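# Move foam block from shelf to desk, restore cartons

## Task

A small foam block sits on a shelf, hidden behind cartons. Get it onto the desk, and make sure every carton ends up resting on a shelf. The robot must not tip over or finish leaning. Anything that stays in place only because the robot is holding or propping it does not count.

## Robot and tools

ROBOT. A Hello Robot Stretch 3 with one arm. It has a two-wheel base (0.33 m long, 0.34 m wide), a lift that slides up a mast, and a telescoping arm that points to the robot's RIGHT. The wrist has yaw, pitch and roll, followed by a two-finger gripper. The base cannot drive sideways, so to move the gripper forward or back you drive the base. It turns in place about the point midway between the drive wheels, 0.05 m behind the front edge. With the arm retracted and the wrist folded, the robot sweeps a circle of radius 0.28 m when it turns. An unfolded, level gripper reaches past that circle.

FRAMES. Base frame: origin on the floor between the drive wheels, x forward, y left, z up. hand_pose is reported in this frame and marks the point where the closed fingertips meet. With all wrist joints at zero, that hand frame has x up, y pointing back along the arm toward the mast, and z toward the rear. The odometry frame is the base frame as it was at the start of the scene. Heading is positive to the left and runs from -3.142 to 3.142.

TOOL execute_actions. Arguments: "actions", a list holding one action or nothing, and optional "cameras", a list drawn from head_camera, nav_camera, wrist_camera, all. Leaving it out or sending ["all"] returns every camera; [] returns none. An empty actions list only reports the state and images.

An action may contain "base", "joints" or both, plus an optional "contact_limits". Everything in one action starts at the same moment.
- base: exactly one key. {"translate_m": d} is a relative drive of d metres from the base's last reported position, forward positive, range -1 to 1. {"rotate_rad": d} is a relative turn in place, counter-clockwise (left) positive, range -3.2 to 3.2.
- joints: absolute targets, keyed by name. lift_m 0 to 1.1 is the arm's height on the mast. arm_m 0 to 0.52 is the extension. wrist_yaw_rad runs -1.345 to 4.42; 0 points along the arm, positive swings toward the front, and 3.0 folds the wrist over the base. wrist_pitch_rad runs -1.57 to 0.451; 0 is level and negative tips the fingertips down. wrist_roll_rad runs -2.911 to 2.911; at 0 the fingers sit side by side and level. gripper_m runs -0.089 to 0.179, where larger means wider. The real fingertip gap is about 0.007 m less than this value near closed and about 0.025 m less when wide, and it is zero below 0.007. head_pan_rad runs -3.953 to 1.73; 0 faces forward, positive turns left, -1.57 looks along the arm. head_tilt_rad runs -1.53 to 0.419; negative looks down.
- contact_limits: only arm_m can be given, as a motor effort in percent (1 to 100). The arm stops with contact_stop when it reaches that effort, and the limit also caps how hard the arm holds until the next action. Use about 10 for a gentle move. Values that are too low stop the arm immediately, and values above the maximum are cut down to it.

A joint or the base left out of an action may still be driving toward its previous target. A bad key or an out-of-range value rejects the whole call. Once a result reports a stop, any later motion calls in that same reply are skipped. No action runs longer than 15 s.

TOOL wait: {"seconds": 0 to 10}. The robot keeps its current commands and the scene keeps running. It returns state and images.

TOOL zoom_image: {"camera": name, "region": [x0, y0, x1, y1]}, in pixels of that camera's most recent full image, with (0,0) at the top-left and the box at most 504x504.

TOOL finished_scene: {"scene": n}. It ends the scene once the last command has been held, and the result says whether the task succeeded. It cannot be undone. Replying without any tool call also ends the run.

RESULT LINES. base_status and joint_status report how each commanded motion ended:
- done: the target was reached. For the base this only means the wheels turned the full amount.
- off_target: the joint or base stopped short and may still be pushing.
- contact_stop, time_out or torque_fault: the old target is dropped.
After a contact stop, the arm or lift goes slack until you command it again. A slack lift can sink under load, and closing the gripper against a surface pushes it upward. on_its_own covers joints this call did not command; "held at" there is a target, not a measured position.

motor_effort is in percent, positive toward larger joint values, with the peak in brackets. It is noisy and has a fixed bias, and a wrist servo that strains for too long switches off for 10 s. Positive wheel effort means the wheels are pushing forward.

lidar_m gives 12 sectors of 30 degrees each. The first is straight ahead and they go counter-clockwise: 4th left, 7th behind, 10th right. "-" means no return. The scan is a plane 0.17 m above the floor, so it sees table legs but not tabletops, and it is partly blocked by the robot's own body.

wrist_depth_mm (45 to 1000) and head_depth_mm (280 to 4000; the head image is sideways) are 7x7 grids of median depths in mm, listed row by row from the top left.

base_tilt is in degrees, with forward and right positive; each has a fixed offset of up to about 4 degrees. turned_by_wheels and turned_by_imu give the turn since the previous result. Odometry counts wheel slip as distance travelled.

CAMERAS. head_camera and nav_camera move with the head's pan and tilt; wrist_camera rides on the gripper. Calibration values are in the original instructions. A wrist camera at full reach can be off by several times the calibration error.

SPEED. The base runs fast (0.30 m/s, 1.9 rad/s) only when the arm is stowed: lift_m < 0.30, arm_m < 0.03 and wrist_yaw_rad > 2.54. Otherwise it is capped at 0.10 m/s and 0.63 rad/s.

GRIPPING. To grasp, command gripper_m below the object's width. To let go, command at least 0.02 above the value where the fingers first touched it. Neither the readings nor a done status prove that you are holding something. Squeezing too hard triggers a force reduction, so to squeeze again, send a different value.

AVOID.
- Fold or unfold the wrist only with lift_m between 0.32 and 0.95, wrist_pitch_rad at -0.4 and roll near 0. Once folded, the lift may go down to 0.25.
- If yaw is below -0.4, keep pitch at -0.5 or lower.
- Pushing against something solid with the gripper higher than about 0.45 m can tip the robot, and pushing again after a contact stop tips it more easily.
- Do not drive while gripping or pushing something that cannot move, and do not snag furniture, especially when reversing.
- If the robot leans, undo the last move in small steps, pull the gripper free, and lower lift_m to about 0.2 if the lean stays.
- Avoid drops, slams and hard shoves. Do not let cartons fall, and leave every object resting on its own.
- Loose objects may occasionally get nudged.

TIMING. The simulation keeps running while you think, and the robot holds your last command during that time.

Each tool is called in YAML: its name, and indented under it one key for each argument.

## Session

execute_actions:
  actions: []

Scene clock: 0.00 s.
base_odometry: x=+0.000 y=+0.000 heading=+0.000 (m, m, rad; odometry frame)
turned_by_wheels: +0.000 (rad since the last result)
turned_by_imu: +0.000 (rad since the last result)
base_tilt: forward=-0.9 right=+2.1 (deg)
lidar_m: 1.73 2.07 1.71 2.25 2.18 2.23 2.31 2.22 2.31 1.66 1.59 1.63
head_depth_mm: 1902 2084 2057 2050 2016 1973 1971 / 1908 2336 2301 2283 2269 2217 2191 / 1924 2473 2474 2461 2445 2430 2407 / 1933 2324 2323 2316 2321 2307 2299 / 1942 2194 2204 2173 2194 2164 2195 / 1968 2068 2075 2080 2028 1647 2028 / 1942 1974 1974 1977 1941 1922 1973
base_status: not commanded
joint_positions: lift_m=+0.371 arm_m=+0.001 wrist_yaw_rad=+2.882 wrist_pitch_rad=-0.547 wrist_roll_rad=+0.016 gripper_m=+0.037 head_pan_rad=+0.007 head_tilt_rad=-0.023
joint_status: not commanded
motor_effort: left_wheel=+1 right_wheel=-1 lift_m=+29 arm_m=-1 wrist_yaw_rad=+0 wrist_pitch_rad=+4 wrist_roll_rad=-1 gripper_m=+0 head_pan_rad=+0 head_tilt_rad=+3 (%)
hand_pose: x=+0.0317 y=+0.0531 z=+0.3554 quat_wxyz=(+0.279, +0.705, +0.099, +0.645) (m; base frame)
wrist_depth_mm: - - - - - - - / - - - - - - - / - - - 967 936 884 881 / 823 - 784 790 756 744 718 / 696 665 658 648 643 593 601 / 585 562 - 552 - 527 516 / 501 498 - - 470 466 453
pictures: head_camera (sideways: a quarter turn clockwise sets it upright), nav_camera (sideways: a quarter turn counterclockwise sets it upright), wrist_camera
camera_calibration (this result's frames):
head_camera: T_world_to_cam=[[0.0290941, -0.0478005, -0.998433, 1.31926], [-0.0272597, 0.998446, -0.0485955, 0.0686906], [0.999205, 0.0286308, 0.0277459, -0.0906806], [0, 0, 0, 1]] pos_world=[0.0540981, -0.00292612, 1.32305]
nav_camera: T_world_to_cam=[[0.0382395, -0.0492131, 0.998056, -1.25267], [0.0296642, -0.99829, -0.0503612, 0.115368], [0.998828, 0.0315323, -0.0367142, 0.00237194], [0, 0, 0, 1]] pos_world=[0.0421101, 0.0534484, 1.25613]
wrist_camera: T_world_to_cam=[[0.967329, -0.245635, -0.0627623, 0.0138207], [-0.202957, -0.601921, -0.772334, 0.351462], [0.151934, 0.759839, -0.632108, 0.345619], [0, 0, 0, 1]] pos_world=[0.00545106, -0.0476681, 0.490782]
Images, in order (width x height): head_camera 896x504, nav_camera 672x504, wrist_camera 644x364.

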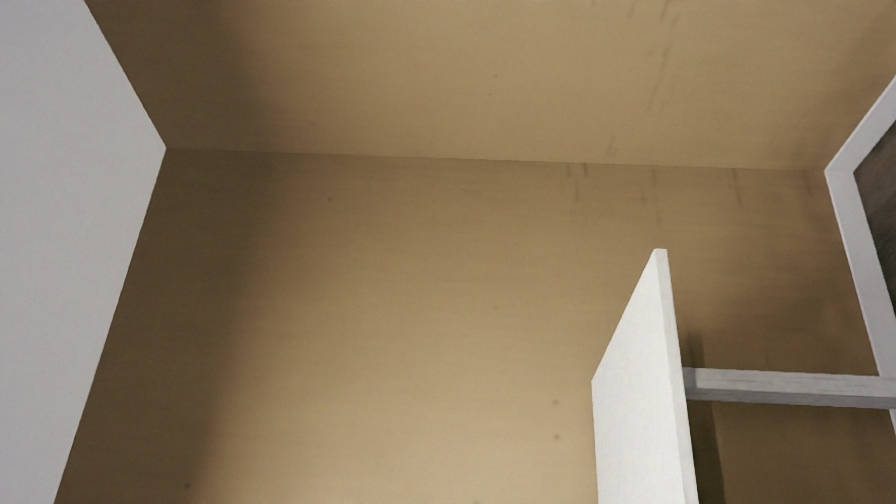

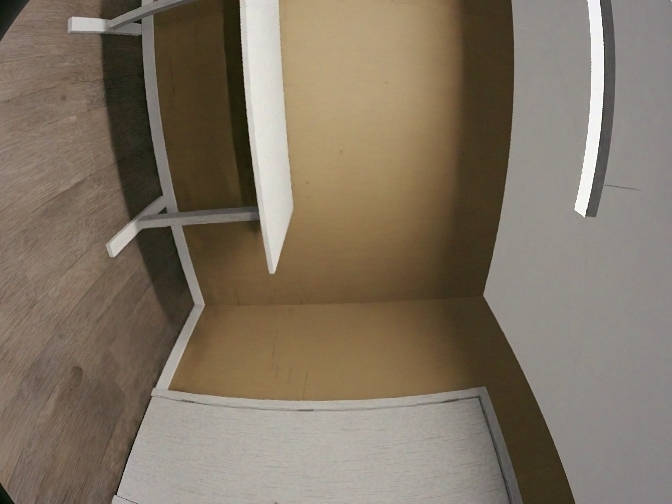

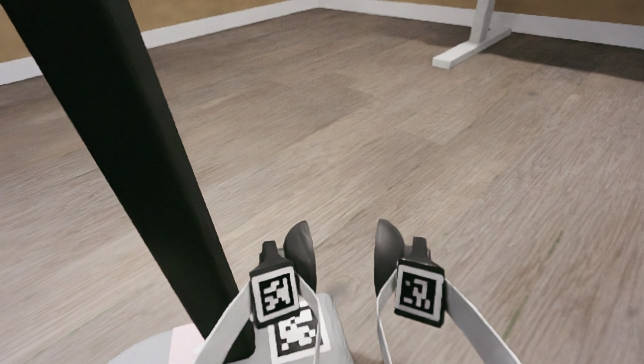

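execute_actions:
  actions:
    - {"joints":{"head_pan_rad":-2.6,"head_tilt_rad":-0.4,"lift_m":0.285,"wrist_pitch_rad":-0.4}}
  cameras: ["nav_camera","head_camera"]

Scene clock: 2.23 s.
base_odometry: x=+0.000 y=+0.000 heading=+0.000 (m, m, rad; odometry frame)
turned_by_wheels: +0.000 (rad since the last result)
turned_by_imu: +0.000 (rad since the last result)
base_tilt: forward=-0.9 right=+2.1 (deg)
lidar_m: 1.73 2.07 1.71 2.24 2.17 2.23 2.31 2.23 2.30 1.66 1.58 1.63
head_depth_mm: 2282 2265 2363 2527 2426 1945 1552 / 2293 2428 2567 2724 2542 1912 1541 / 2304 2446 2592 2769 2563 1929 1537 / 2320 2465 2592 2765 2525 1908 1532 / 2271 2345 2495 2622 2418 1896 1526 / 2311 2405 2581 2681 2422 1885 1519 / 2318 2425 2607 2764 2446 1869 1509
base_status: not commanded
joint_positions: lift_m=+0.285 arm_m=+0.001 wrist_yaw_rad=+2.882 wrist_pitch_rad=-0.424 wrist_roll_rad=+0.016 gripper_m=+0.037 head_pan_rad=-2.593 head_tilt_rad=-0.395
joint_status: all done
motor_effort: left_wheel=+1(0) right_wheel=-1(1) lift_m=+25(25) arm_m=-1(1) wrist_yaw_rad=+0(0) wrist_pitch_rad=+8(9) wrist_roll_rad=-1(0) gripper_m=+0(0) head_pan_rad=-2(40) head_tilt_rad=-2(28) (%)
hand_pose: x=+0.0361 y=+0.0699 z=+0.2965 quat_wxyz=(+0.238, +0.710, +0.057, +0.661) (m; base frame)
wrist_depth_mm: - - - - - - - / - - - - - - - / - - - - - - 936 / 850 - 823 787 750 729 718 / 667 - 637 640 628 597 581 / 549 530 542 510 - 495 490 / 465 465 - 435 430 425 418
pictures: head_camera (sideways: a quarter turn clockwise sets it upright), nav_camera (sideways: a quarter turn counterclockwise sets it upright)
camera_calibration (this result's frames):
head_camera: T_world_to_cam=[[0.261842, 0.216388, -0.94054, 1.242], [0.552009, -0.832974, -0.0379639, 0.0512948], [-0.79166, -0.509245, -0.337556, 0.39575], [0, 0, 0, 1]] pos_world=[-0.0402235, -0.0244929, 1.30368]
nav_camera: T_world_to_cam=[[-0.365544, -0.165524, 0.915958, -1.14286], [-0.523149, 0.850458, -0.0550934, 0.124875], [-0.769865, -0.499322, -0.397474, 0.482723], [0, 0, 0, 1]] pos_world=[0.0191952, -0.054337, 1.24556]
Images, in order (width x height): head_camera 896x504, nav_camera 672x504.

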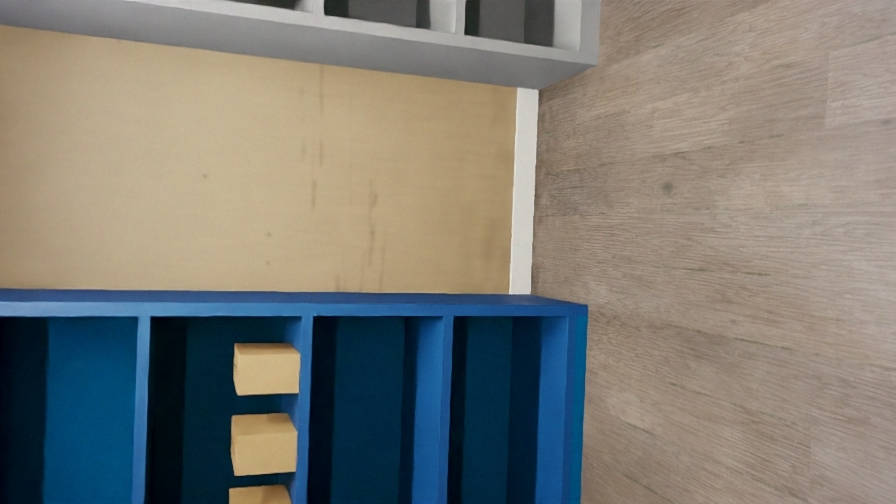

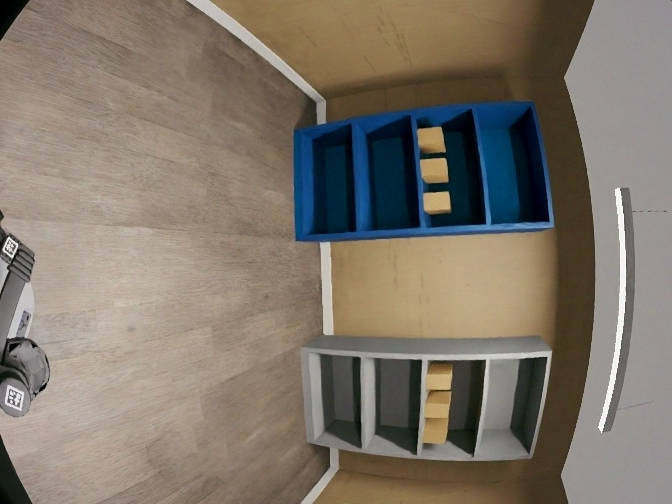

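execute_actions:
  actions:
    - {"base":{"rotate_rad":-2.9}}
  cameras: []

execute_actions:
  actions:
    - {"base":{"translate_m":1.0}}
  cameras: []

execute_actions:
  actions:
    - {"base":{"translate_m":0.74}}
  cameras: []

execute_actions:
  actions:
    - {"base":{"rotate_rad":1.893},"joints":{"head_pan_rad":-2.0,"head_tilt_rad":-0.45}}
  cameras: ["nav_camera","head_camera"]

execute_actions:
  actions:
    - {"base":{"translate_m":-0.25}}
  cameras: ["nav_camera","head_camera"]

execute_actions:
  actions:
    - {"base":{"translate_m":-0.25},"joints":{"head_pan_rad":-1.57}}
  cameras: ["nav_camera","head_camera"]

Scene clock: 6.70 s.
base_odometry: x=+0.000 y=+0.000 heading=-2.900 (m, m, rad; odometry frame)
turned_by_wheels: -2.900 (rad since the last result)
turned_by_imu: -2.894 (rad since the last result)
base_tilt: forward=-0.9 right=+2.0 (deg)
lidar_m: 2.30 2.22 1.89 1.60 1.59 1.79 1.73 1.71 2.35 2.16 2.16 2.45
head_depth_mm: 1728 1809 1889 2024 2147 1924 1551 / 1758 1860 1918 2077 2189 1932 1545 / 1806 1923 1965 2127 2254 1919 1539 / 1844 1953 2018 2201 2327 1903 1527 / 1894 2012 2067 2180 2252 1846 1525 / 1946 2075 2156 2330 2425 1900 1518 / 1999 2113 2245 2402 2482 1883 1513
base_status: done
joint_positions: lift_m=+0.285 arm_m=+0.001 wrist_yaw_rad=+2.882 wrist_pitch_rad=-0.424 wrist_roll_rad=+0.016 gripper_m=+0.037 head_pan_rad=-2.593 head_tilt_rad=-0.396
joint_status: not commanded
motor_effort: left_wheel=+2(13) right_wheel=-4(11) lift_m=+25(25) arm_m=-2(1) wrist_yaw_rad=+0(0) wrist_pitch_rad=+8(7) wrist_roll_rad=+0(0) gripper_m=+0(0) head_pan_rad=-3(3) head_tilt_rad=-1(2) (%)
hand_pose: x=+0.0361 y=+0.0698 z=+0.2965 quat_wxyz=(+0.238, +0.710, +0.057, +0.661) (m; base frame)
wrist_depth_mm: - - - - - - - / - - - - - - - / - - - - - - 942 / 842 - 799 805 779 748 724 / 661 - 634 632 624 599 590 / 534 534 549 511 - 491 482 / 458 471 - 432 429 422 410
pictures: none
No camera images: the call's "cameras" was empty. Leave "cameras" out to get every camera's image.

Scene clock: 11.80 s.
base_odometry: x=-0.971 y=-0.240 heading=-2.900 (m, m, rad; odometry frame)
turned_by_wheels: +0.000 (rad since the last result)
turned_by_imu: +0.007 (rad since the last result)
base_tilt: forward=-0.9 right=+2.0 (deg)
lidar_m: 1.31 1.35 1.85 1.88 1.89 2.14 2.73 2.59 2.20 1.87 1.87 1.75
head_depth_mm: 2533 2670 2755 2961 2575 1943 1553 / 2604 2725 2807 3058 2557 1920 1532 / 2679 2777 2912 3099 2541 1923 1527 / 2722 2878 3023 3207 2523 1910 1527 / 2800 2945 3117 3285 2527 1898 1533 / 2867 3032 3212 3410 2498 1901 1521 / 2911 3103 3240 3234 2482 1888 1523
base_status: done
joint_positions: lift_m=+0.285 arm_m=+0.001 wrist_yaw_rad=+2.882 wrist_pitch_rad=-0.423 wrist_roll_rad=+0.016 gripper_m=+0.037 head_pan_rad=-2.593 head_tilt_rad=-0.396
joint_status: not commanded
motor_effort: left_wheel=+2(11) right_wheel=-4(6) lift_m=+25(25) arm_m=-1(2) wrist_yaw_rad=+0(0) wrist_pitch_rad=+7(8) wrist_roll_rad=+0(0) gripper_m=+0(0) head_pan_rad=-2(2) head_tilt_rad=-1(1) (%)
hand_pose: x=+0.0361 y=+0.0699 z=+0.2967 quat_wxyz=(+0.237, +0.710, +0.056, +0.661) (m; base frame)
wrist_depth_mm: - - - - - - - / - - - - - - - / - - - - - - 954 / 861 - 800 776 766 737 732 / 665 - 638 638 620 595 583 / 550 529 547 510 - 489 484 / 453 462 - 442 431 417 413
pictures: none
No camera images: the call's "cameras" was empty. Leave "cameras" out to get every camera's image.

Scene clock: 16.13 s.
base_odometry: x=-1.689 y=-0.417 heading=-2.900 (m, m, rad; odometry frame)
turned_by_wheels: +0.000 (rad since the last result)
turned_by_imu: +0.005 (rad since the last result)
base_tilt: forward=-0.9 right=+2.1 (deg)
lidar_m: 0.57 1.02 0.89 1.66 2.09 2.39 3.43 3.25 1.95 1.66 1.15 1.15
head_depth_mm: 3115 3275 3429 3604 2582 1949 1561 / 3195 3344 3479 3574 2556 1928 1539 / 3234 3433 3633 3726 2527 1913 1538 / 3341 3537 3747 3780 2545 1908 1533 / 3440 3593 3849 3738 2536 1895 1525 / 3171 3279 3404 3440 2493 1896 1519 / 2676 2769 2864 2999 2490 1878 1515
base_status: done
joint_positions: lift_m=+0.285 arm_m=+0.001 wrist_yaw_rad=+2.882 wrist_pitch_rad=-0.423 wrist_roll_rad=+0.016 gripper_m=+0.037 head_pan_rad=-2.593 head_tilt_rad=-0.396
joint_status: not commanded
motor_effort: left_wheel=+1(10) right_wheel=-3(8) lift_m=+25(25) arm_m=-2(2) wrist_yaw_rad=+0(0) wrist_pitch_rad=+7(8) wrist_roll_rad=+0(0) gripper_m=+0(0) head_pan_rad=-2(3) head_tilt_rad=-1(1) (%)
hand_pose: x=+0.0361 y=+0.0699 z=+0.2967 quat_wxyz=(+0.237, +0.710, +0.056, +0.661) (m; base frame)
wrist_depth_mm: - - - - 841 926 784 / - - - - 956 - 803 / - - - - - 923 801 / 840 - 817 791 766 757 737 / 665 - 634 627 637 592 586 / 528 535 535 513 - 496 486 / 460 464 - 436 424 425 419
pictures: none
No camera images: the call's "cameras" was empty. Leave "cameras" out to get every camera's image.

Scene clock: 18.50 s.
base_odometry: x=-1.689 y=-0.417 heading=-1.007 (m, m, rad; odometry frame)
turned_by_wheels: +1.893 (rad since the last result)
turned_by_imu: +1.886 (rad since the last result)
base_tilt: forward=-0.9 right=+2.1 (deg)
lidar_m: 2.09 2.19 3.02 3.27 2.28 1.71 1.66 1.15 0.57 0.62 0.95 0.89
head_depth_mm: 916 1094 807 780 1349 1082 1295 / 936 1049 643 668 1291 1074 925 / 937 1008 649 650 1244 1071 896 / 906 972 779 738 1203 1066 869 / 472 501 537 574 617 673 745 / 532 584 652 733 838 975 1168 / 820 881 936 1006 1082 1166 1257
base_status: done
joint_positions: lift_m=+0.285 arm_m=+0.001 wrist_yaw_rad=+2.882 wrist_pitch_rad=-0.423 wrist_roll_rad=+0.016 gripper_m=+0.037 head_pan_rad=-2.007 head_tilt_rad=-0.445
joint_status: all done
motor_effort: left_wheel=-4(11) right_wheel=+2(11) lift_m=+25(25) arm_m=-2(2) wrist_yaw_rad=+0(0) wrist_pitch_rad=+7(7) wrist_roll_rad=+0(0) gripper_m=+0(0) head_pan_rad=+3(31) head_tilt_rad=-2(10) (%)
hand_pose: x=+0.0361 y=+0.0699 z=+0.2967 quat_wxyz=(+0.237, +0.710, +0.056, +0.661) (m; base frame)
wrist_depth_mm: - - - - - - - / - - - - - - - / - - - - - - 985 / 867 - 812 794 757 758 720 / 665 - 634 633 622 589 579 / 546 531 548 515 - 490 487 / 460 466 - 434 428 426 414
pictures: head_camera (sideways: a quarter turn clockwise sets it upright), nav_camera (sideways: a quarter turn counterclockwise sets it upright)
camera_calibration (this result's frames):
head_camera: T_world_to_cam=[[0.118191, 0.367454, -0.922501, 1.21933], [0.921385, -0.386972, -0.0360924, 0.0466026], [-0.370244, -0.845713, -0.384303, 0.454016], [0, 0, 0, 1]] pos_world=[-0.0189557, -0.0460472, 1.301]
nav_camera: T_world_to_cam=[[-0.232167, -0.381247, 0.894846, -1.11613], [-0.905061, 0.421691, -0.0551566, 0.127284], [-0.35632, -0.822695, -0.442955, 0.539385], [0, 0, 0, 1]] pos_world=[0.0482652, -0.0354458, 1.24471]
Images, in order (width x height): head_camera 896x504, nav_camera 672x504.

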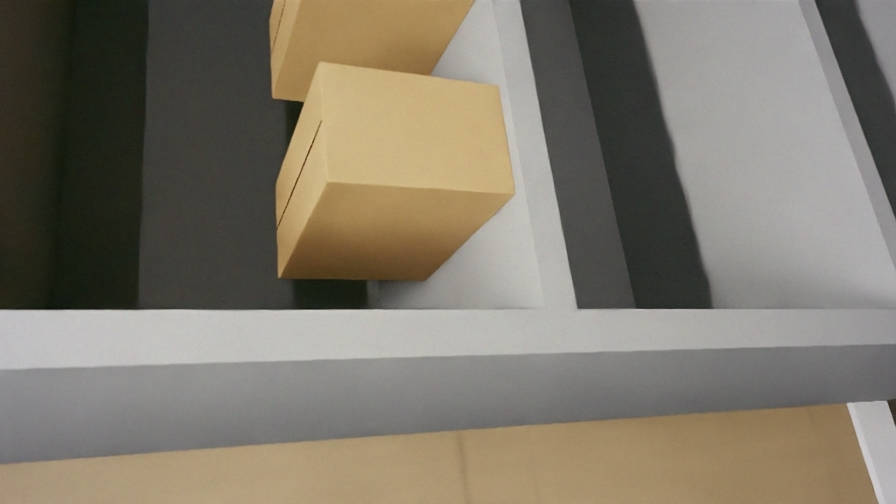

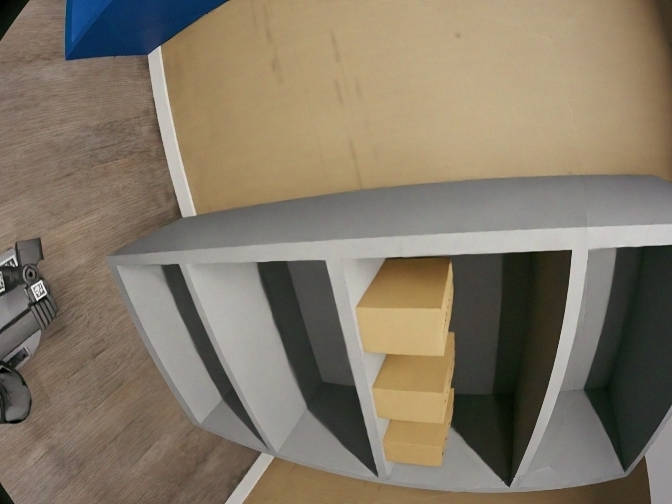

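Scene clock: 21.17 s.
base_odometry: x=-1.823 y=-0.205 heading=-1.007 (m, m, rad; odometry frame)
turned_by_wheels: +0.000 (rad since the last result)
turned_by_imu: -0.003 (rad since the last result)
base_tilt: forward=-0.9 right=+2.1 (deg)
lidar_m: 2.34 2.46 3.41 3.72 1.94 1.46 1.41 0.94 1.02 0.55 1.06 1.09
head_depth_mm: 918 1071 795 765 1193 1083 958 / 937 1042 632 660 1295 1078 923 / 932 1002 619 636 1235 1072 874 / 897 962 758 720 1192 1068 871 / 867 928 980 717 647 1063 865 / 843 896 591 551 584 1060 864 / 817 865 583 538 564 1057 863
base_status: done
joint_positions: lift_m=+0.285 arm_m=+0.001 wrist_yaw_rad=+2.882 wrist_pitch_rad=-0.423 wrist_roll_rad=+0.016 gripper_m=+0.037 head_pan_rad=-2.007 head_tilt_rad=-0.445
joint_status: not commanded
motor_effort: left_wheel=-3(13) right_wheel=+1(7) lift_m=+25(25) arm_m=-2(2) wrist_yaw_rad=+0(0) wrist_pitch_rad=+8(7) wrist_roll_rad=+0(0) gripper_m=+0(1) head_pan_rad=+3(3) head_tilt_rad=-2(2) (%)
hand_pose: x=+0.0361 y=+0.0699 z=+0.2967 quat_wxyz=(+0.237, +0.710, +0.056, +0.661) (m; base frame)
wrist_depth_mm: - - - - - - - / - - - - - - - / - - - - - - 956 / 858 - 801 782 768 736 716 / 658 - 647 636 647 589 583 / 552 527 542 513 - 493 486 / 460 469 - 432 426 418 413
pictures: head_camera (sideways: a quarter turn clockwise sets it upright), nav_camera (sideways: a quarter turn counterclockwise sets it upright)
camera_calibration (this result's frames):
head_camera: T_world_to_cam=[[0.118191, 0.367454, -0.922501, 1.21933], [0.921385, -0.386972, -0.0360924, 0.0466026], [-0.370244, -0.845713, -0.384304, 0.454017], [0, 0, 0, 1]] pos_world=[-0.0189557, -0.0460472, 1.301]
nav_camera: T_world_to_cam=[[-0.232167, -0.381248, 0.894846, -1.11613], [-0.905061, 0.421691, -0.0551566, 0.127284], [-0.35632, -0.822695, -0.442955, 0.539385], [0, 0, 0, 1]] pos_world=[0.0482652, -0.0354458, 1.24471]
Images, in order (width x height): head_camera 896x504, nav_camera 672x504.

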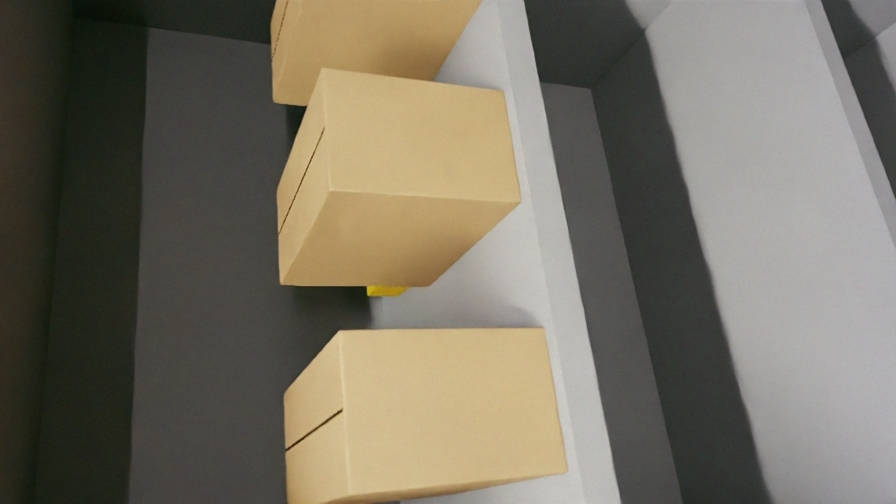

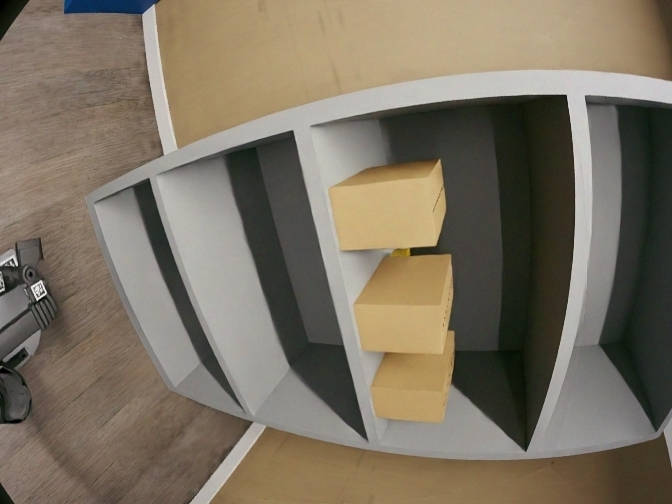

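Scene clock: 23.83 s.
base_odometry: x=-1.957 y=+0.006 heading=-1.007 (m, m, rad; odometry frame)
turned_by_wheels: +0.000 (rad since the last result)
turned_by_imu: -0.003 (rad since the last result)
base_tilt: forward=-1.0 right=+2.0 (deg)
lidar_m: 2.59 2.71 3.66 3.71 1.60 1.20 1.16 0.74 0.75 0.99 0.62 1.31
head_depth_mm: 819 870 905 538 575 1082 877 / 822 877 626 535 570 1073 876 / 826 879 909 551 574 1077 872 / 828 880 943 813 619 1068 867 / 831 884 682 621 588 1066 867 / 835 889 591 545 579 1064 863 / 832 877 586 553 583 993 862
base_status: done
joint_positions: lift_m=+0.285 arm_m=+0.001 wrist_yaw_rad=+2.882 wrist_pitch_rad=-0.423 wrist_roll_rad=+0.016 gripper_m=+0.037 head_pan_rad=-1.577 head_tilt_rad=-0.445
joint_status: all done
motor_effort: left_wheel=-3(12) right_wheel=+1(5) lift_m=+25(25) arm_m=-2(2) wrist_yaw_rad=+0(0) wrist_pitch_rad=+8(8) wrist_roll_rad=+0(0) gripper_m=+0(1) head_pan_rad=+3(24) head_tilt_rad=-2(2) (%)
hand_pose: x=+0.0361 y=+0.0699 z=+0.2967 quat_wxyz=(+0.237, +0.710, +0.056, +0.661) (m; base frame)
wrist_depth_mm: - - - - - - - / - - - - - - - / - - - - - - - / 856 - 792 790 761 743 724 / 662 - 650 634 636 596 569 / 545 531 540 508 - 495 485 / 461 466 - 435 426 419 414
pictures: head_camera (sideways: a quarter turn clockwise sets it upright), nav_camera (sideways: a quarter turn counterclockwise sets it upright)
camera_calibration (this result's frames):
head_camera: T_world_to_cam=[[-0.0455766, 0.383295, -0.922501, 1.22033], [0.998839, 0.0319034, -0.0360924, 0.0461301], [0.0155969, -0.923075, -0.384304, 0.451663], [0, 0, 0, 1]] pos_world=[0.00249732, -0.0522987, 1.301]
nav_camera: T_world_to_cam=[[-0.0523008, -0.443301, 0.894846, -1.11722], [-0.998457, 0.00645951, -0.0551566, 0.127853], [0.0186707, -0.896349, -0.442955, 0.537098], [0, 0, 0, 1]] pos_world=[0.0591964, -0.0146655, 1.24471]
Images, in order (width x height): head_camera 896x504, nav_camera 672x504.

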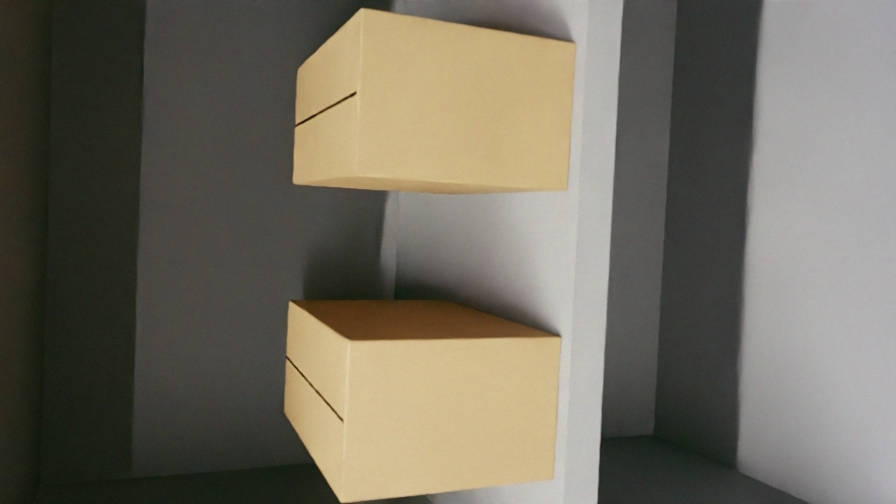

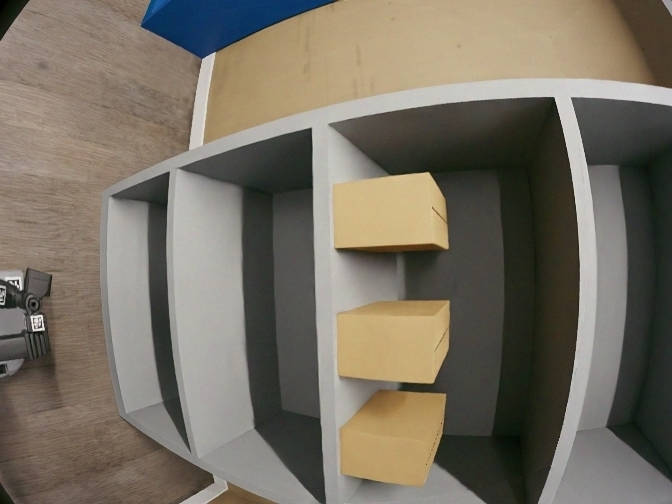

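execute_actions:
  actions:
    - {"base":{"translate_m":-0.24},"joints":{"lift_m":0.93,"gripper_m":0,"head_tilt_rad":-0.55}}
  cameras: []

execute_actions:
  actions:
    - {"joints":{"wrist_yaw_rad":0.15,"lift_m":0.95}}
  cameras: []

execute_actions:
  actions:
    - {"joints":{"wrist_pitch_rad":-0.15,"arm_m":0.13}}
  cameras: ["wrist_camera","head_camera"]

Scene clock: 32.63 s.
base_odometry: x=-2.085 y=+0.209 heading=-1.007 (m, m, rad; odometry frame)
turned_by_wheels: +0.000 (rad since the last result)
turned_by_imu: -0.004 (rad since the last result)
base_tilt: forward=-0.8 right=+2.0 (deg)
lidar_m: 2.37 2.96 3.76 3.22 1.27 0.95 0.92 0.97 0.59 0.98 0.77 0.77
head_depth_mm: 810 862 508 564 902 946 - / 813 855 511 552 1130 969 848 / 814 867 555 569 1129 964 858 / 819 883 926 650 1126 966 - / 820 868 600 588 1132 958 - / 826 863 514 563 1139 957 839 / 829 884 517 572 1145 951 835
base_status: done
joint_positions: lift_m=+0.930 arm_m=+0.001 wrist_yaw_rad=+2.882 wrist_pitch_rad=-0.423 wrist_roll_rad=+0.016 gripper_m=+0.000 head_pan_rad=-1.577 head_tilt_rad=-0.543
joint_status: all done
motor_effort: left_wheel=-3(13) right_wheel=+1(7) lift_m=+34(34) arm_m=-2(1) wrist_yaw_rad=+0(0) wrist_pitch_rad=+8(7) wrist_roll_rad=+0(0) gripper_m=-2(81) head_pan_rad=+3(3) head_tilt_rad=-2(15) (%)
hand_pose: x=+0.0361 y=+0.0699 z=+0.9414 quat_wxyz=(+0.237, +0.710, +0.056, +0.661) (m; base frame)
wrist_depth_mm: - - - - - - - / - - - - - - - / - - - - - - - / - - - - - - - / - - - - - - - / - - - - - - - / - - - - - - -
pictures: none
No camera images: the call's "cameras" was empty. Leave "cameras" out to get every camera's image.

Scene clock: 35.00 s.
base_odometry: x=-2.085 y=+0.209 heading=-1.007 (m, m, rad; odometry frame)
turned_by_wheels: +0.000 (rad since the last result)
turned_by_imu: -0.001 (rad since the last result)
base_tilt: forward=-0.9 right=+2.0 (deg)
lidar_m: 2.36 2.96 3.76 3.22 1.28 0.95 0.92 0.97 0.59 0.98 0.77 0.77
head_depth_mm: 810 860 507 564 905 952 - / 811 855 511 551 1130 969 - / 816 869 555 569 1126 - - / 818 881 925 649 1128 - - / 821 866 600 589 1131 961 822 / 824 861 513 564 1143 958 839 / 830 883 517 573 1147 954 838
base_status: not commanded
joint_positions: lift_m=+0.950 arm_m=+0.001 wrist_yaw_rad=+0.152 wrist_pitch_rad=-0.423 wrist_roll_rad=+0.016 gripper_m=+0.000 head_pan_rad=-1.577 head_tilt_rad=-0.543
joint_status: all done
motor_effort: left_wheel=-3(3) right_wheel=+1(1) lift_m=+34(36) arm_m=-2(2) wrist_yaw_rad=-4(5) wrist_pitch_rad=+8(8) wrist_roll_rad=+0(0) gripper_m=-3(2) head_pan_rad=+3(3) head_tilt_rad=-3(3) (%)
hand_pose: x=+0.0124 y=-0.3676 z=+0.9615 quat_wxyz=(+0.696, +0.200, -0.683, -0.097) (m; base frame)
wrist_depth_mm: 323 376 281 342 602 239 232 / 349 377 308 313 327 258 265 / 429 345 322 303 281 267 252 / 526 698 904 873 790 735 419 / 547 722 837 850 802 719 413 / - 677 668 - 685 631 409 / - 627 583 582 550 559 397
pictures: none
No camera images: the call's "cameras" was empty. Leave "cameras" out to get every camera's image.

Scene clock: 37.20 s.
base_odometry: x=-2.085 y=+0.209 heading=-1.007 (m, m, rad; odometry frame)
turned_by_wheels: +0.000 (rad since the last result)
turned_by_imu: +0.000 (rad since the last result)
base_tilt: forward=-0.9 right=+2.1 (deg)
lidar_m: 2.36 2.96 3.77 3.23 1.27 0.95 0.92 0.97 0.59 0.98 0.77 0.77
head_depth_mm: 808 862 508 541 - - 811 / 813 855 511 535 - - 826 / 816 868 555 555 - - 823 / 817 882 922 718 - 934 822 / 822 865 599 581 1136 960 820 / 825 858 515 563 1139 957 838 / 828 885 517 573 1147 955 835
base_status: not commanded
joint_positions: lift_m=+0.950 arm_m=+0.130 wrist_yaw_rad=+0.151 wrist_pitch_rad=-0.176 wrist_roll_rad=+0.016 gripper_m=+0.000 head_pan_rad=-1.577 head_tilt_rad=-0.543
joint_status: all done
motor_effort: left_wheel=-3(3) right_wheel=+1(1) lift_m=+34(34) arm_m=+1(1) wrist_yaw_rad=-2(4) wrist_pitch_rad=+8(10) wrist_roll_rad=+0(0) gripper_m=-2(3) head_pan_rad=+3(3) head_tilt_rad=-3(3) (%)
hand_pose: x=+0.0159 y=-0.5199 z=+1.0198 quat_wxyz=(+0.702, +0.115, -0.703, -0.010) (m; base frame)
wrist_depth_mm: 187 174 166 532 527 138 131 / 281 183 174 329 548 144 136 / 291 193 182 335 564 151 141 / 304 206 191 326 345 157 147 / 281 219 203 261 249 165 154 / 232 215 203 - 196 172 162 / 522 705 727 675 180 164 156
pictures: head_camera (sideways: a quarter turn clockwise sets it upright), wrist_camera
camera_calibration (this result's frames):
head_camera: T_world_to_cam=[[-0.0450579, 0.471798, -0.880555, 1.1656], [0.998857, 0.0353456, -0.0321734, 0.0410236], [0.0159444, -0.880998, -0.472851, 0.566885], [0, 0, 0, 1]] pos_world=[0.00250425, -0.0519538, 1.29575]
wrist_camera: T_world_to_cam=[[-0.98161, -0.182921, -0.0546127, -0.014688], [-0.00568429, 0.313961, -0.949419, 1.17013], [0.190815, -0.931648, -0.309227, -0.005895], [0, 0, 0, 1]] pos_world=[-0.00664165, -0.375554, 1.10832]
Images, in order (width x height): head_camera 896x504, wrist_camera 644x364.

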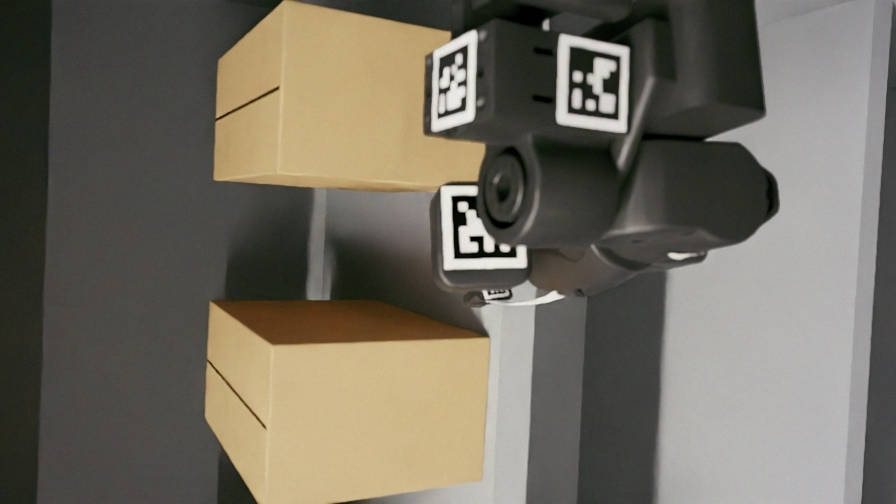

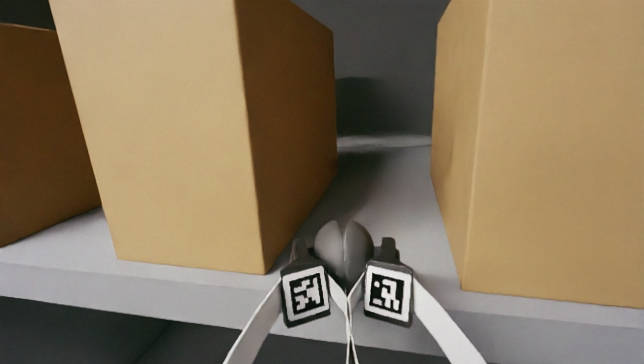

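Front at about −0.555.

execute_actions:
  actions:
    - {"joints":{"arm_m":0.275},"contact_limits":{"arm_m":12}}
  cameras: ["wrist_camera"]

execute_actions:
  actions:
    - {"base":{"translate_m":0.1}}
  cameras: ["wrist_camera","head_camera"]

execute_actions:
  actions:
    - {"base":{"translate_m":0.055}}
  cameras: ["wrist_camera","head_camera"]

Scene clock: 40.37 s.
base_odometry: x=-2.085 y=+0.209 heading=-1.007 (m, m, rad; odometry frame)
turned_by_wheels: +0.000 (rad since the last result)
turned_by_imu: -0.001 (rad since the last result)
base_tilt: forward=-0.8 right=+2.1 (deg)
lidar_m: 2.37 2.95 3.76 3.24 1.27 0.95 0.92 0.97 0.59 0.98 0.77 0.77
head_depth_mm: 808 861 500 - 978 920 812 / 813 856 499 - 1130 969 827 / 814 869 611 - 1138 966 827 / 815 883 936 - 1133 961 822 / 821 865 598 589 1137 958 821 / 825 859 512 563 1145 956 839 / 828 882 516 573 1146 954 835
base_status: not commanded
joint_positions: lift_m=+0.950 arm_m=+0.275 wrist_yaw_rad=+0.151 wrist_pitch_rad=-0.176 wrist_roll_rad=+0.016 gripper_m=+0.000 head_pan_rad=-1.577 head_tilt_rad=-0.543
joint_status: all done
motor_effort: left_wheel=-3(2) right_wheel=+1(1) lift_m=+34(34) arm_m=+1(1) wrist_yaw_rad=-2(2) wrist_pitch_rad=+9(8) wrist_roll_rad=+0(0) gripper_m=-3(2) head_pan_rad=+3(3) head_tilt_rad=-2(3) (%)
contact_limits: arm_m 12 (drawing in: default 16, maximum 26; extending or still: default 20, maximum 33)
hand_pose: x=+0.0159 y=-0.6649 z=+1.0199 quat_wxyz=(+0.702, +0.115, -0.703, -0.010) (m; base frame)
wrist_depth_mm: - 92 141 413 398 140 72 / - 93 143 429 420 137 72 / - 93 143 447 435 136 71 / - 93 145 323 377 134 71 / - 95 146 251 252 132 70 / - 95 147 - 195 130 70 / - 95 137 152 145 127 69
pictures: wrist_camera
camera_calibration (this result's frames):
wrist_camera: T_world_to_cam=[[-0.981642, -0.182753, -0.0545999, -0.041155], [-0.00556831, 0.313598, -0.949539, 1.21564], [0.190653, -0.931803, -0.308859, -0.141451], [0, 0, 0, 1]] pos_world=[-0.00666227, -0.520548, 1.10836]
Images, in order (width x height): wrist_camera 644x364.

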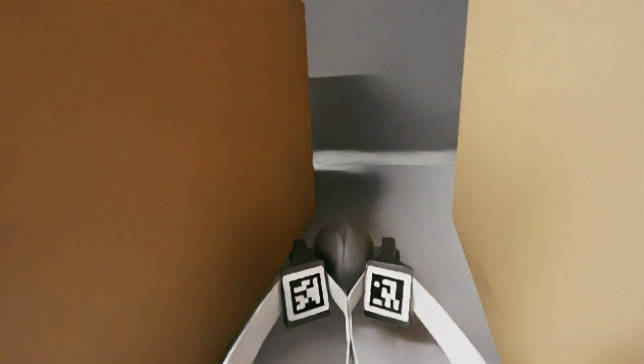

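Scene clock: 42.33 s.
base_odometry: x=-2.031 y=+0.124 heading=-1.007 (m, m, rad; odometry frame)
turned_by_wheels: +0.000 (rad since the last result)
turned_by_imu: +0.000 (rad since the last result)
base_tilt: forward=-0.9 right=+2.0 (deg)
lidar_m: 2.73 2.86 3.70 3.32 1.41 1.06 1.02 1.07 0.65 0.98 0.70 1.44
head_depth_mm: 811 853 518 - 1131 977 813 / 813 878 929 - 1132 970 828 / 815 882 938 - 1141 966 823 / 822 876 926 - 1141 963 822 / 821 860 527 571 1139 957 821 / 828 866 516 566 1143 954 839 / 832 867 532 581 1148 956 837
base_status: done
joint_positions: lift_m=+0.950 arm_m=+0.275 wrist_yaw_rad=+0.149 wrist_pitch_rad=-0.176 wrist_roll_rad=+0.016 gripper_m=+0.000 head_pan_rad=-1.577 head_tilt_rad=-0.543
joint_status: not commanded
motor_effort: left_wheel=-3(4) right_wheel=+3(9) lift_m=+34(34) arm_m=+1(1) wrist_yaw_rad=+1(2) wrist_pitch_rad=+8(8) wrist_roll_rad=+0(0) gripper_m=-2(2) head_pan_rad=+3(3) head_tilt_rad=-2(3) (%)
hand_pose: x=+0.0152 y=-0.6650 z=+1.0199 quat_wxyz=(+0.702, +0.114, -0.703, -0.011) (m; base frame)
wrist_depth_mm: - 71 104 208 399 382 361 / - 69 105 214 415 395 374 / - 70 106 219 439 415 385 / - 70 107 225 358 359 232 / - 71 108 197 252 243 216 / - 71 109 - 196 183 179 / - 72 103 152 146 147 144
pictures: head_camera (sideways: a quarter turn clockwise sets it upright), wrist_camera
camera_calibration (this result's frames):
head_camera: T_world_to_cam=[[-0.0450625, 0.471842, -0.880531, 1.16557], [0.998857, 0.0353576, -0.0321713, 0.0410209], [0.0159537, -0.880974, -0.472896, 0.566943], [0, 0, 0, 1]] pos_world=[0.00250479, -0.0519535, 1.29575]
wrist_camera: T_world_to_cam=[[-0.982094, -0.180309, -0.0545995, -0.0401398], [-0.00478817, 0.313611, -0.949539, 1.21566], [0.188333, -0.932275, -0.308859, -0.1417], [0, 0, 0, 1]] pos_world=[-0.00691337, -0.520585, 1.10836]
Images, in order (width x height): head_camera 896x504, wrist_camera 644x364.

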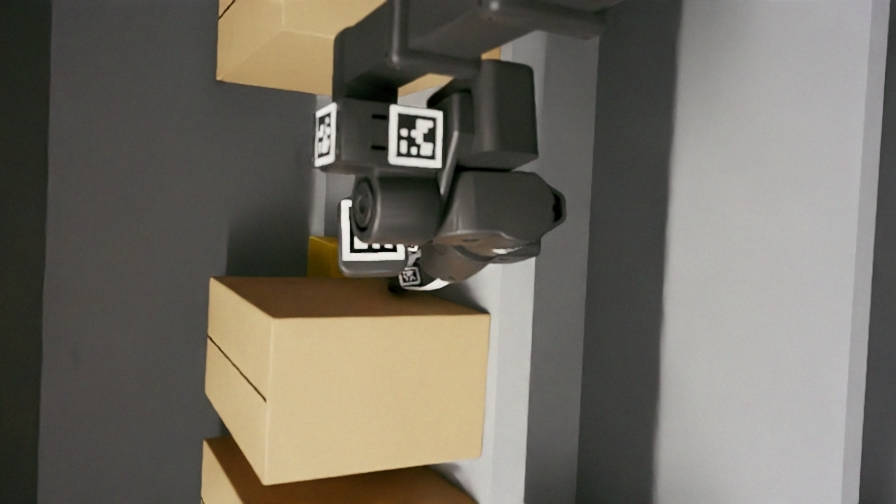

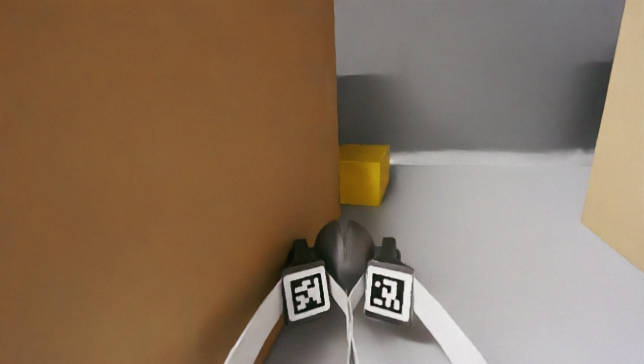

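Scene clock: 44.30 s.
base_odometry: x=-2.002 y=+0.078 heading=-1.007 (m, m, rad; odometry frame)
turned_by_wheels: +0.000 (rad since the last result)
turned_by_imu: +0.000 (rad since the last result)
base_tilt: forward=-0.9 right=+2.0 (deg)
lidar_m: 2.67 2.80 3.70 3.31 1.49 1.11 1.08 1.13 0.68 0.98 0.67 1.39
head_depth_mm: 812 868 687 - 1128 973 827 / 813 882 933 - 1138 972 827 / 819 883 934 - 1137 968 825 / 822 877 930 - 1142 966 825 / 825 860 525 571 1140 963 840 / 829 866 517 566 1147 955 840 / 831 868 520 570 1111 953 839
base_status: done
joint_positions: lift_m=+0.950 arm_m=+0.275 wrist_yaw_rad=+0.146 wrist_pitch_rad=-0.176 wrist_roll_rad=+0.016 gripper_m=+0.000 head_pan_rad=-1.577 head_tilt_rad=-0.543
joint_status: not commanded
motor_effort: left_wheel=-4(8) right_wheel=+4(8) lift_m=+34(34) arm_m=+1(1) wrist_yaw_rad=+4(5) wrist_pitch_rad=+9(9) wrist_roll_rad=+0(0) gripper_m=-3(3) head_pan_rad=+3(3) head_tilt_rad=-2(3) (%)
hand_pose: x=+0.0147 y=-0.6651 z=+1.0199 quat_wxyz=(+0.702, +0.114, -0.703, -0.012) (m; base frame)
wrist_depth_mm: - 70 103 209 407 380 364 / - 69 104 214 421 395 378 / - 69 105 218 440 412 393 / - 70 107 223 307 362 348 / - 70 108 195 253 242 236 / - 71 108 - 196 183 180 / - 71 102 152 148 147 144
pictures: head_camera (sideways: a quarter turn clockwise sets it upright), wrist_camera
camera_calibration (this result's frames):
head_camera: T_world_to_cam=[[-0.0450625, 0.471842, -0.880531, 1.16557], [0.998857, 0.0353575, -0.0321713, 0.0410208], [0.0159536, -0.880974, -0.472896, 0.566944], [0, 0, 0, 1]] pos_world=[0.00250479, -0.0519535, 1.29575]
wrist_camera: T_world_to_cam=[[-0.982485, -0.178164, -0.0545993, -0.0392486], [-0.00410358, 0.313621, -0.94954, 1.21568], [0.186297, -0.932684, -0.308859, -0.141918], [0, 0, 0, 1]] pos_world=[-0.0071337, -0.520619, 1.10836]
Images, in order (width x height): head_camera 896x504, wrist_camera 644x364.

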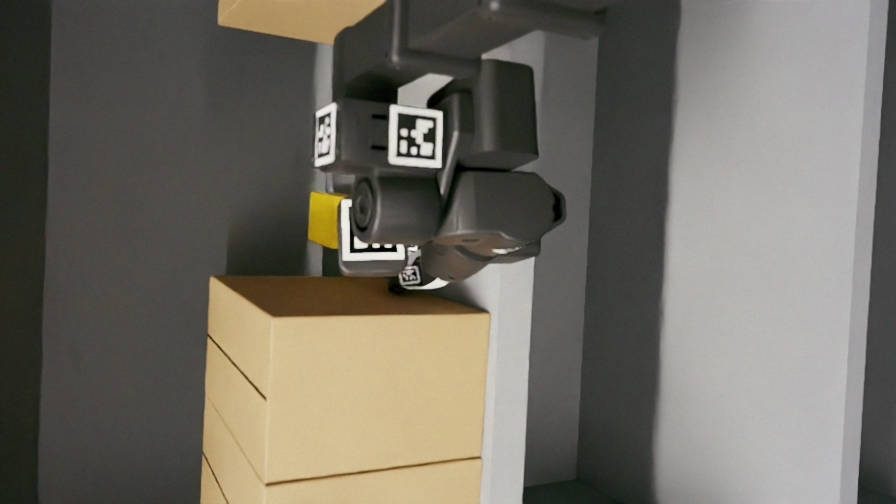

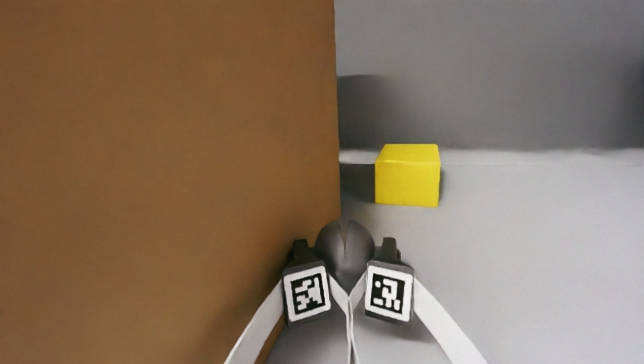

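execute_actions:
  actions:
    - {"base":{"translate_m":-0.026},"joints":{"wrist_yaw_rad":0.1,"arm_m":0.34,"lift_m":0.945},"contact_limits":{"arm_m":12}}
  cameras: []

execute_actions:
  actions:
    - {"joints":{"gripper_m":0.1}}
  cameras: ["wrist_camera"]

execute_actions:
  actions:
    - {"joints":{"arm_m":0.455},"contact_limits":{"arm_m":12}}
  cameras: ["wrist_camera"]

Scene clock: 47.63 s.
base_odometry: x=-2.016 y=+0.100 heading=-1.008 (m, m, rad; odometry frame)
turned_by_wheels: +0.000 (rad since the last result)
turned_by_imu: -0.001 (rad since the last result)
base_tilt: forward=-0.9 right=+2.0 (deg)
lidar_m: 2.70 2.82 3.73 3.33 1.45 1.09 1.05 1.10 0.66 0.98 0.69 1.41
head_depth_mm: 813 859 603 - 1137 972 831 / 816 880 929 597 1126 968 828 / 818 885 936 - 1129 965 828 / 819 886 939 617 1132 965 823 / 828 868 625 590 1138 959 841 / 828 866 515 564 1143 956 839 / 833 870 520 569 1148 952 837
base_status: done
joint_positions: lift_m=+0.945 arm_m=+0.340 wrist_yaw_rad=+0.101 wrist_pitch_rad=-0.176 wrist_roll_rad=+0.016 gripper_m=+0.000 head_pan_rad=-1.577 head_tilt_rad=-0.543
joint_status: all done
motor_effort: left_wheel=-2(9) right_wheel=+1(4) lift_m=+25(29) arm_m=+1(1) wrist_yaw_rad=-2(4) wrist_pitch_rad=+8(9) wrist_roll_rad=+0(0) gripper_m=-2(2) head_pan_rad=+3(3) head_tilt_rad=-2(2) (%)
contact_limits: arm_m 12 (drawing in: default 16, maximum 26; extending or still: default 20, maximum 33)
hand_pose: x=+0.0036 y=-0.7315 z=+1.0153 quat_wxyz=(+0.701, +0.098, -0.705, -0.027) (m; base frame)
wrist_depth_mm: - 104 163 364 345 330 320 / 85 104 163 382 360 347 332 / 85 105 165 395 377 363 346 / 85 106 165 287 329 346 337 / 86 106 166 250 242 232 225 / 86 107 168 - 186 175 172 / 86 107 143 145 139 141 138
pictures: none
No camera images: the call's "cameras" was empty. Leave "cameras" out to get every camera's image.

Scene clock: 49.13 s.
base_odometry: x=-2.016 y=+0.100 heading=-1.008 (m, m, rad; odometry frame)
turned_by_wheels: +0.000 (rad since the last result)
turned_by_imu: +0.000 (rad since the last result)
base_tilt: forward=-0.9 right=+2.1 (deg)
lidar_m: 2.70 2.82 3.71 3.34 1.46 1.09 1.05 1.11 0.67 0.98 0.69 1.41
head_depth_mm: 813 859 603 - 1137 974 829 / 816 878 927 599 1132 966 829 / 818 883 933 - 1129 963 826 / 822 888 936 618 1136 966 824 / 823 873 682 615 1140 961 840 / 828 862 514 563 1143 955 838 / 831 870 517 567 1147 956 836
base_status: not commanded
joint_positions: lift_m=+0.945 arm_m=+0.340 wrist_yaw_rad=+0.096 wrist_pitch_rad=-0.176 wrist_roll_rad=+0.016 gripper_m=+0.100 head_pan_rad=-1.577 head_tilt_rad=-0.543
joint_status: all done
motor_effort: left_wheel=-4(3) right_wheel=+4(4) lift_m=+25(25) arm_m=+1(1) wrist_yaw_rad=+5(6) wrist_pitch_rad=+8(8) wrist_roll_rad=+0(0) gripper_m=+1(82) head_pan_rad=+3(3) head_tilt_rad=-3(2) (%)
hand_pose: x=+0.0023 y=-0.7316 z=+1.0153 quat_wxyz=(+0.701, +0.096, -0.706, -0.029) (m; base frame)
wrist_depth_mm: 97 120 192 363 344 336 319 / 97 120 191 380 362 348 335 / 98 121 192 396 381 362 346 / 97 121 193 283 330 347 331 / 98 121 195 246 243 237 227 / 98 122 - 184 179 183 171 / 98 116 147 145 143 136 138
pictures: wrist_camera
camera_calibration (this result's frames):
wrist_camera: T_world_to_cam=[[-0.990226, -0.128341, -0.0545956, -0.0271046], [0.0117434, 0.313335, -0.94957, 1.23189], [0.138975, -0.94093, -0.308766, -0.20909], [0, 0, 0, 1]] pos_world=[-0.0122479, -0.586212, 1.10373]
Images, in order (width x height): wrist_camera 644x364.

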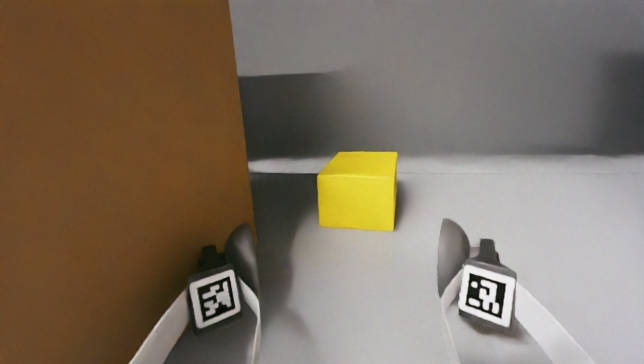

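Scene clock: 51.23 s.
base_odometry: x=-2.016 y=+0.100 heading=-1.008 (m, m, rad; odometry frame)
turned_by_wheels: +0.000 (rad since the last result)
turned_by_imu: +0.000 (rad since the last result)
base_tilt: forward=-0.9 right=+2.1 (deg)
lidar_m: 2.69 2.82 3.72 3.31 1.45 1.09 1.05 1.10 0.66 0.98 0.69 1.41
head_depth_mm: 812 859 583 - 1127 973 830 / 817 876 - 639 1129 968 829 / 820 883 - 624 1125 967 825 / 821 885 927 619 1133 966 825 / 826 870 704 616 1137 961 840 / 827 864 515 565 1145 958 835 / 833 868 518 568 1146 955 836
base_status: not commanded
joint_positions: lift_m=+0.945 arm_m=+0.455 wrist_yaw_rad=+0.098 wrist_pitch_rad=-0.176 wrist_roll_rad=+0.016 gripper_m=+0.100 head_pan_rad=-1.577 head_tilt_rad=-0.543
joint_status: all done
motor_effort: left_wheel=-3(4) right_wheel=+2(4) lift_m=+25(25) arm_m=+1(0) wrist_yaw_rad=+2(5) wrist_pitch_rad=+8(8) wrist_roll_rad=+0(0) gripper_m=+0(2) head_pan_rad=+3(3) head_tilt_rad=-2(3) (%)
contact_limits: arm_m 12 (drawing in: default 16, maximum 26; extending or still: default 20, maximum 33)
hand_pose: x=+0.0028 y=-0.8466 z=+1.0153 quat_wxyz=(+0.701, +0.097, -0.706, -0.029) (m; base frame)
wrist_depth_mm: 286 284 270 256 247 237 227 / 95 299 285 270 259 248 239 / 95 311 298 285 274 259 247 / 95 326 317 292 281 270 258 / 96 228 262 147 156 235 226 / 96 119 186 139 131 184 170 / 95 113 143 142 137 135 137
pictures: wrist_camera
camera_calibration (this result's frames):
wrist_camera: T_world_to_cam=[[-0.989953, -0.130433, -0.0545962, -0.0431114], [0.0110838, 0.313346, -0.949574, 1.26792], [0.140964, -0.940639, -0.308752, -0.317089], [0, 0, 0, 1]] pos_world=[-0.0120335, -0.701186, 1.10373]
Images, in order (width x height): wrist_camera 644x364.

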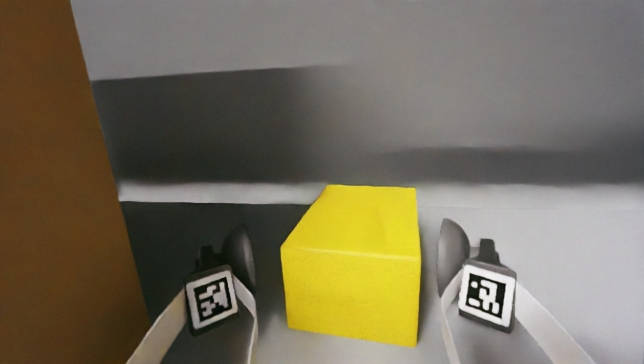

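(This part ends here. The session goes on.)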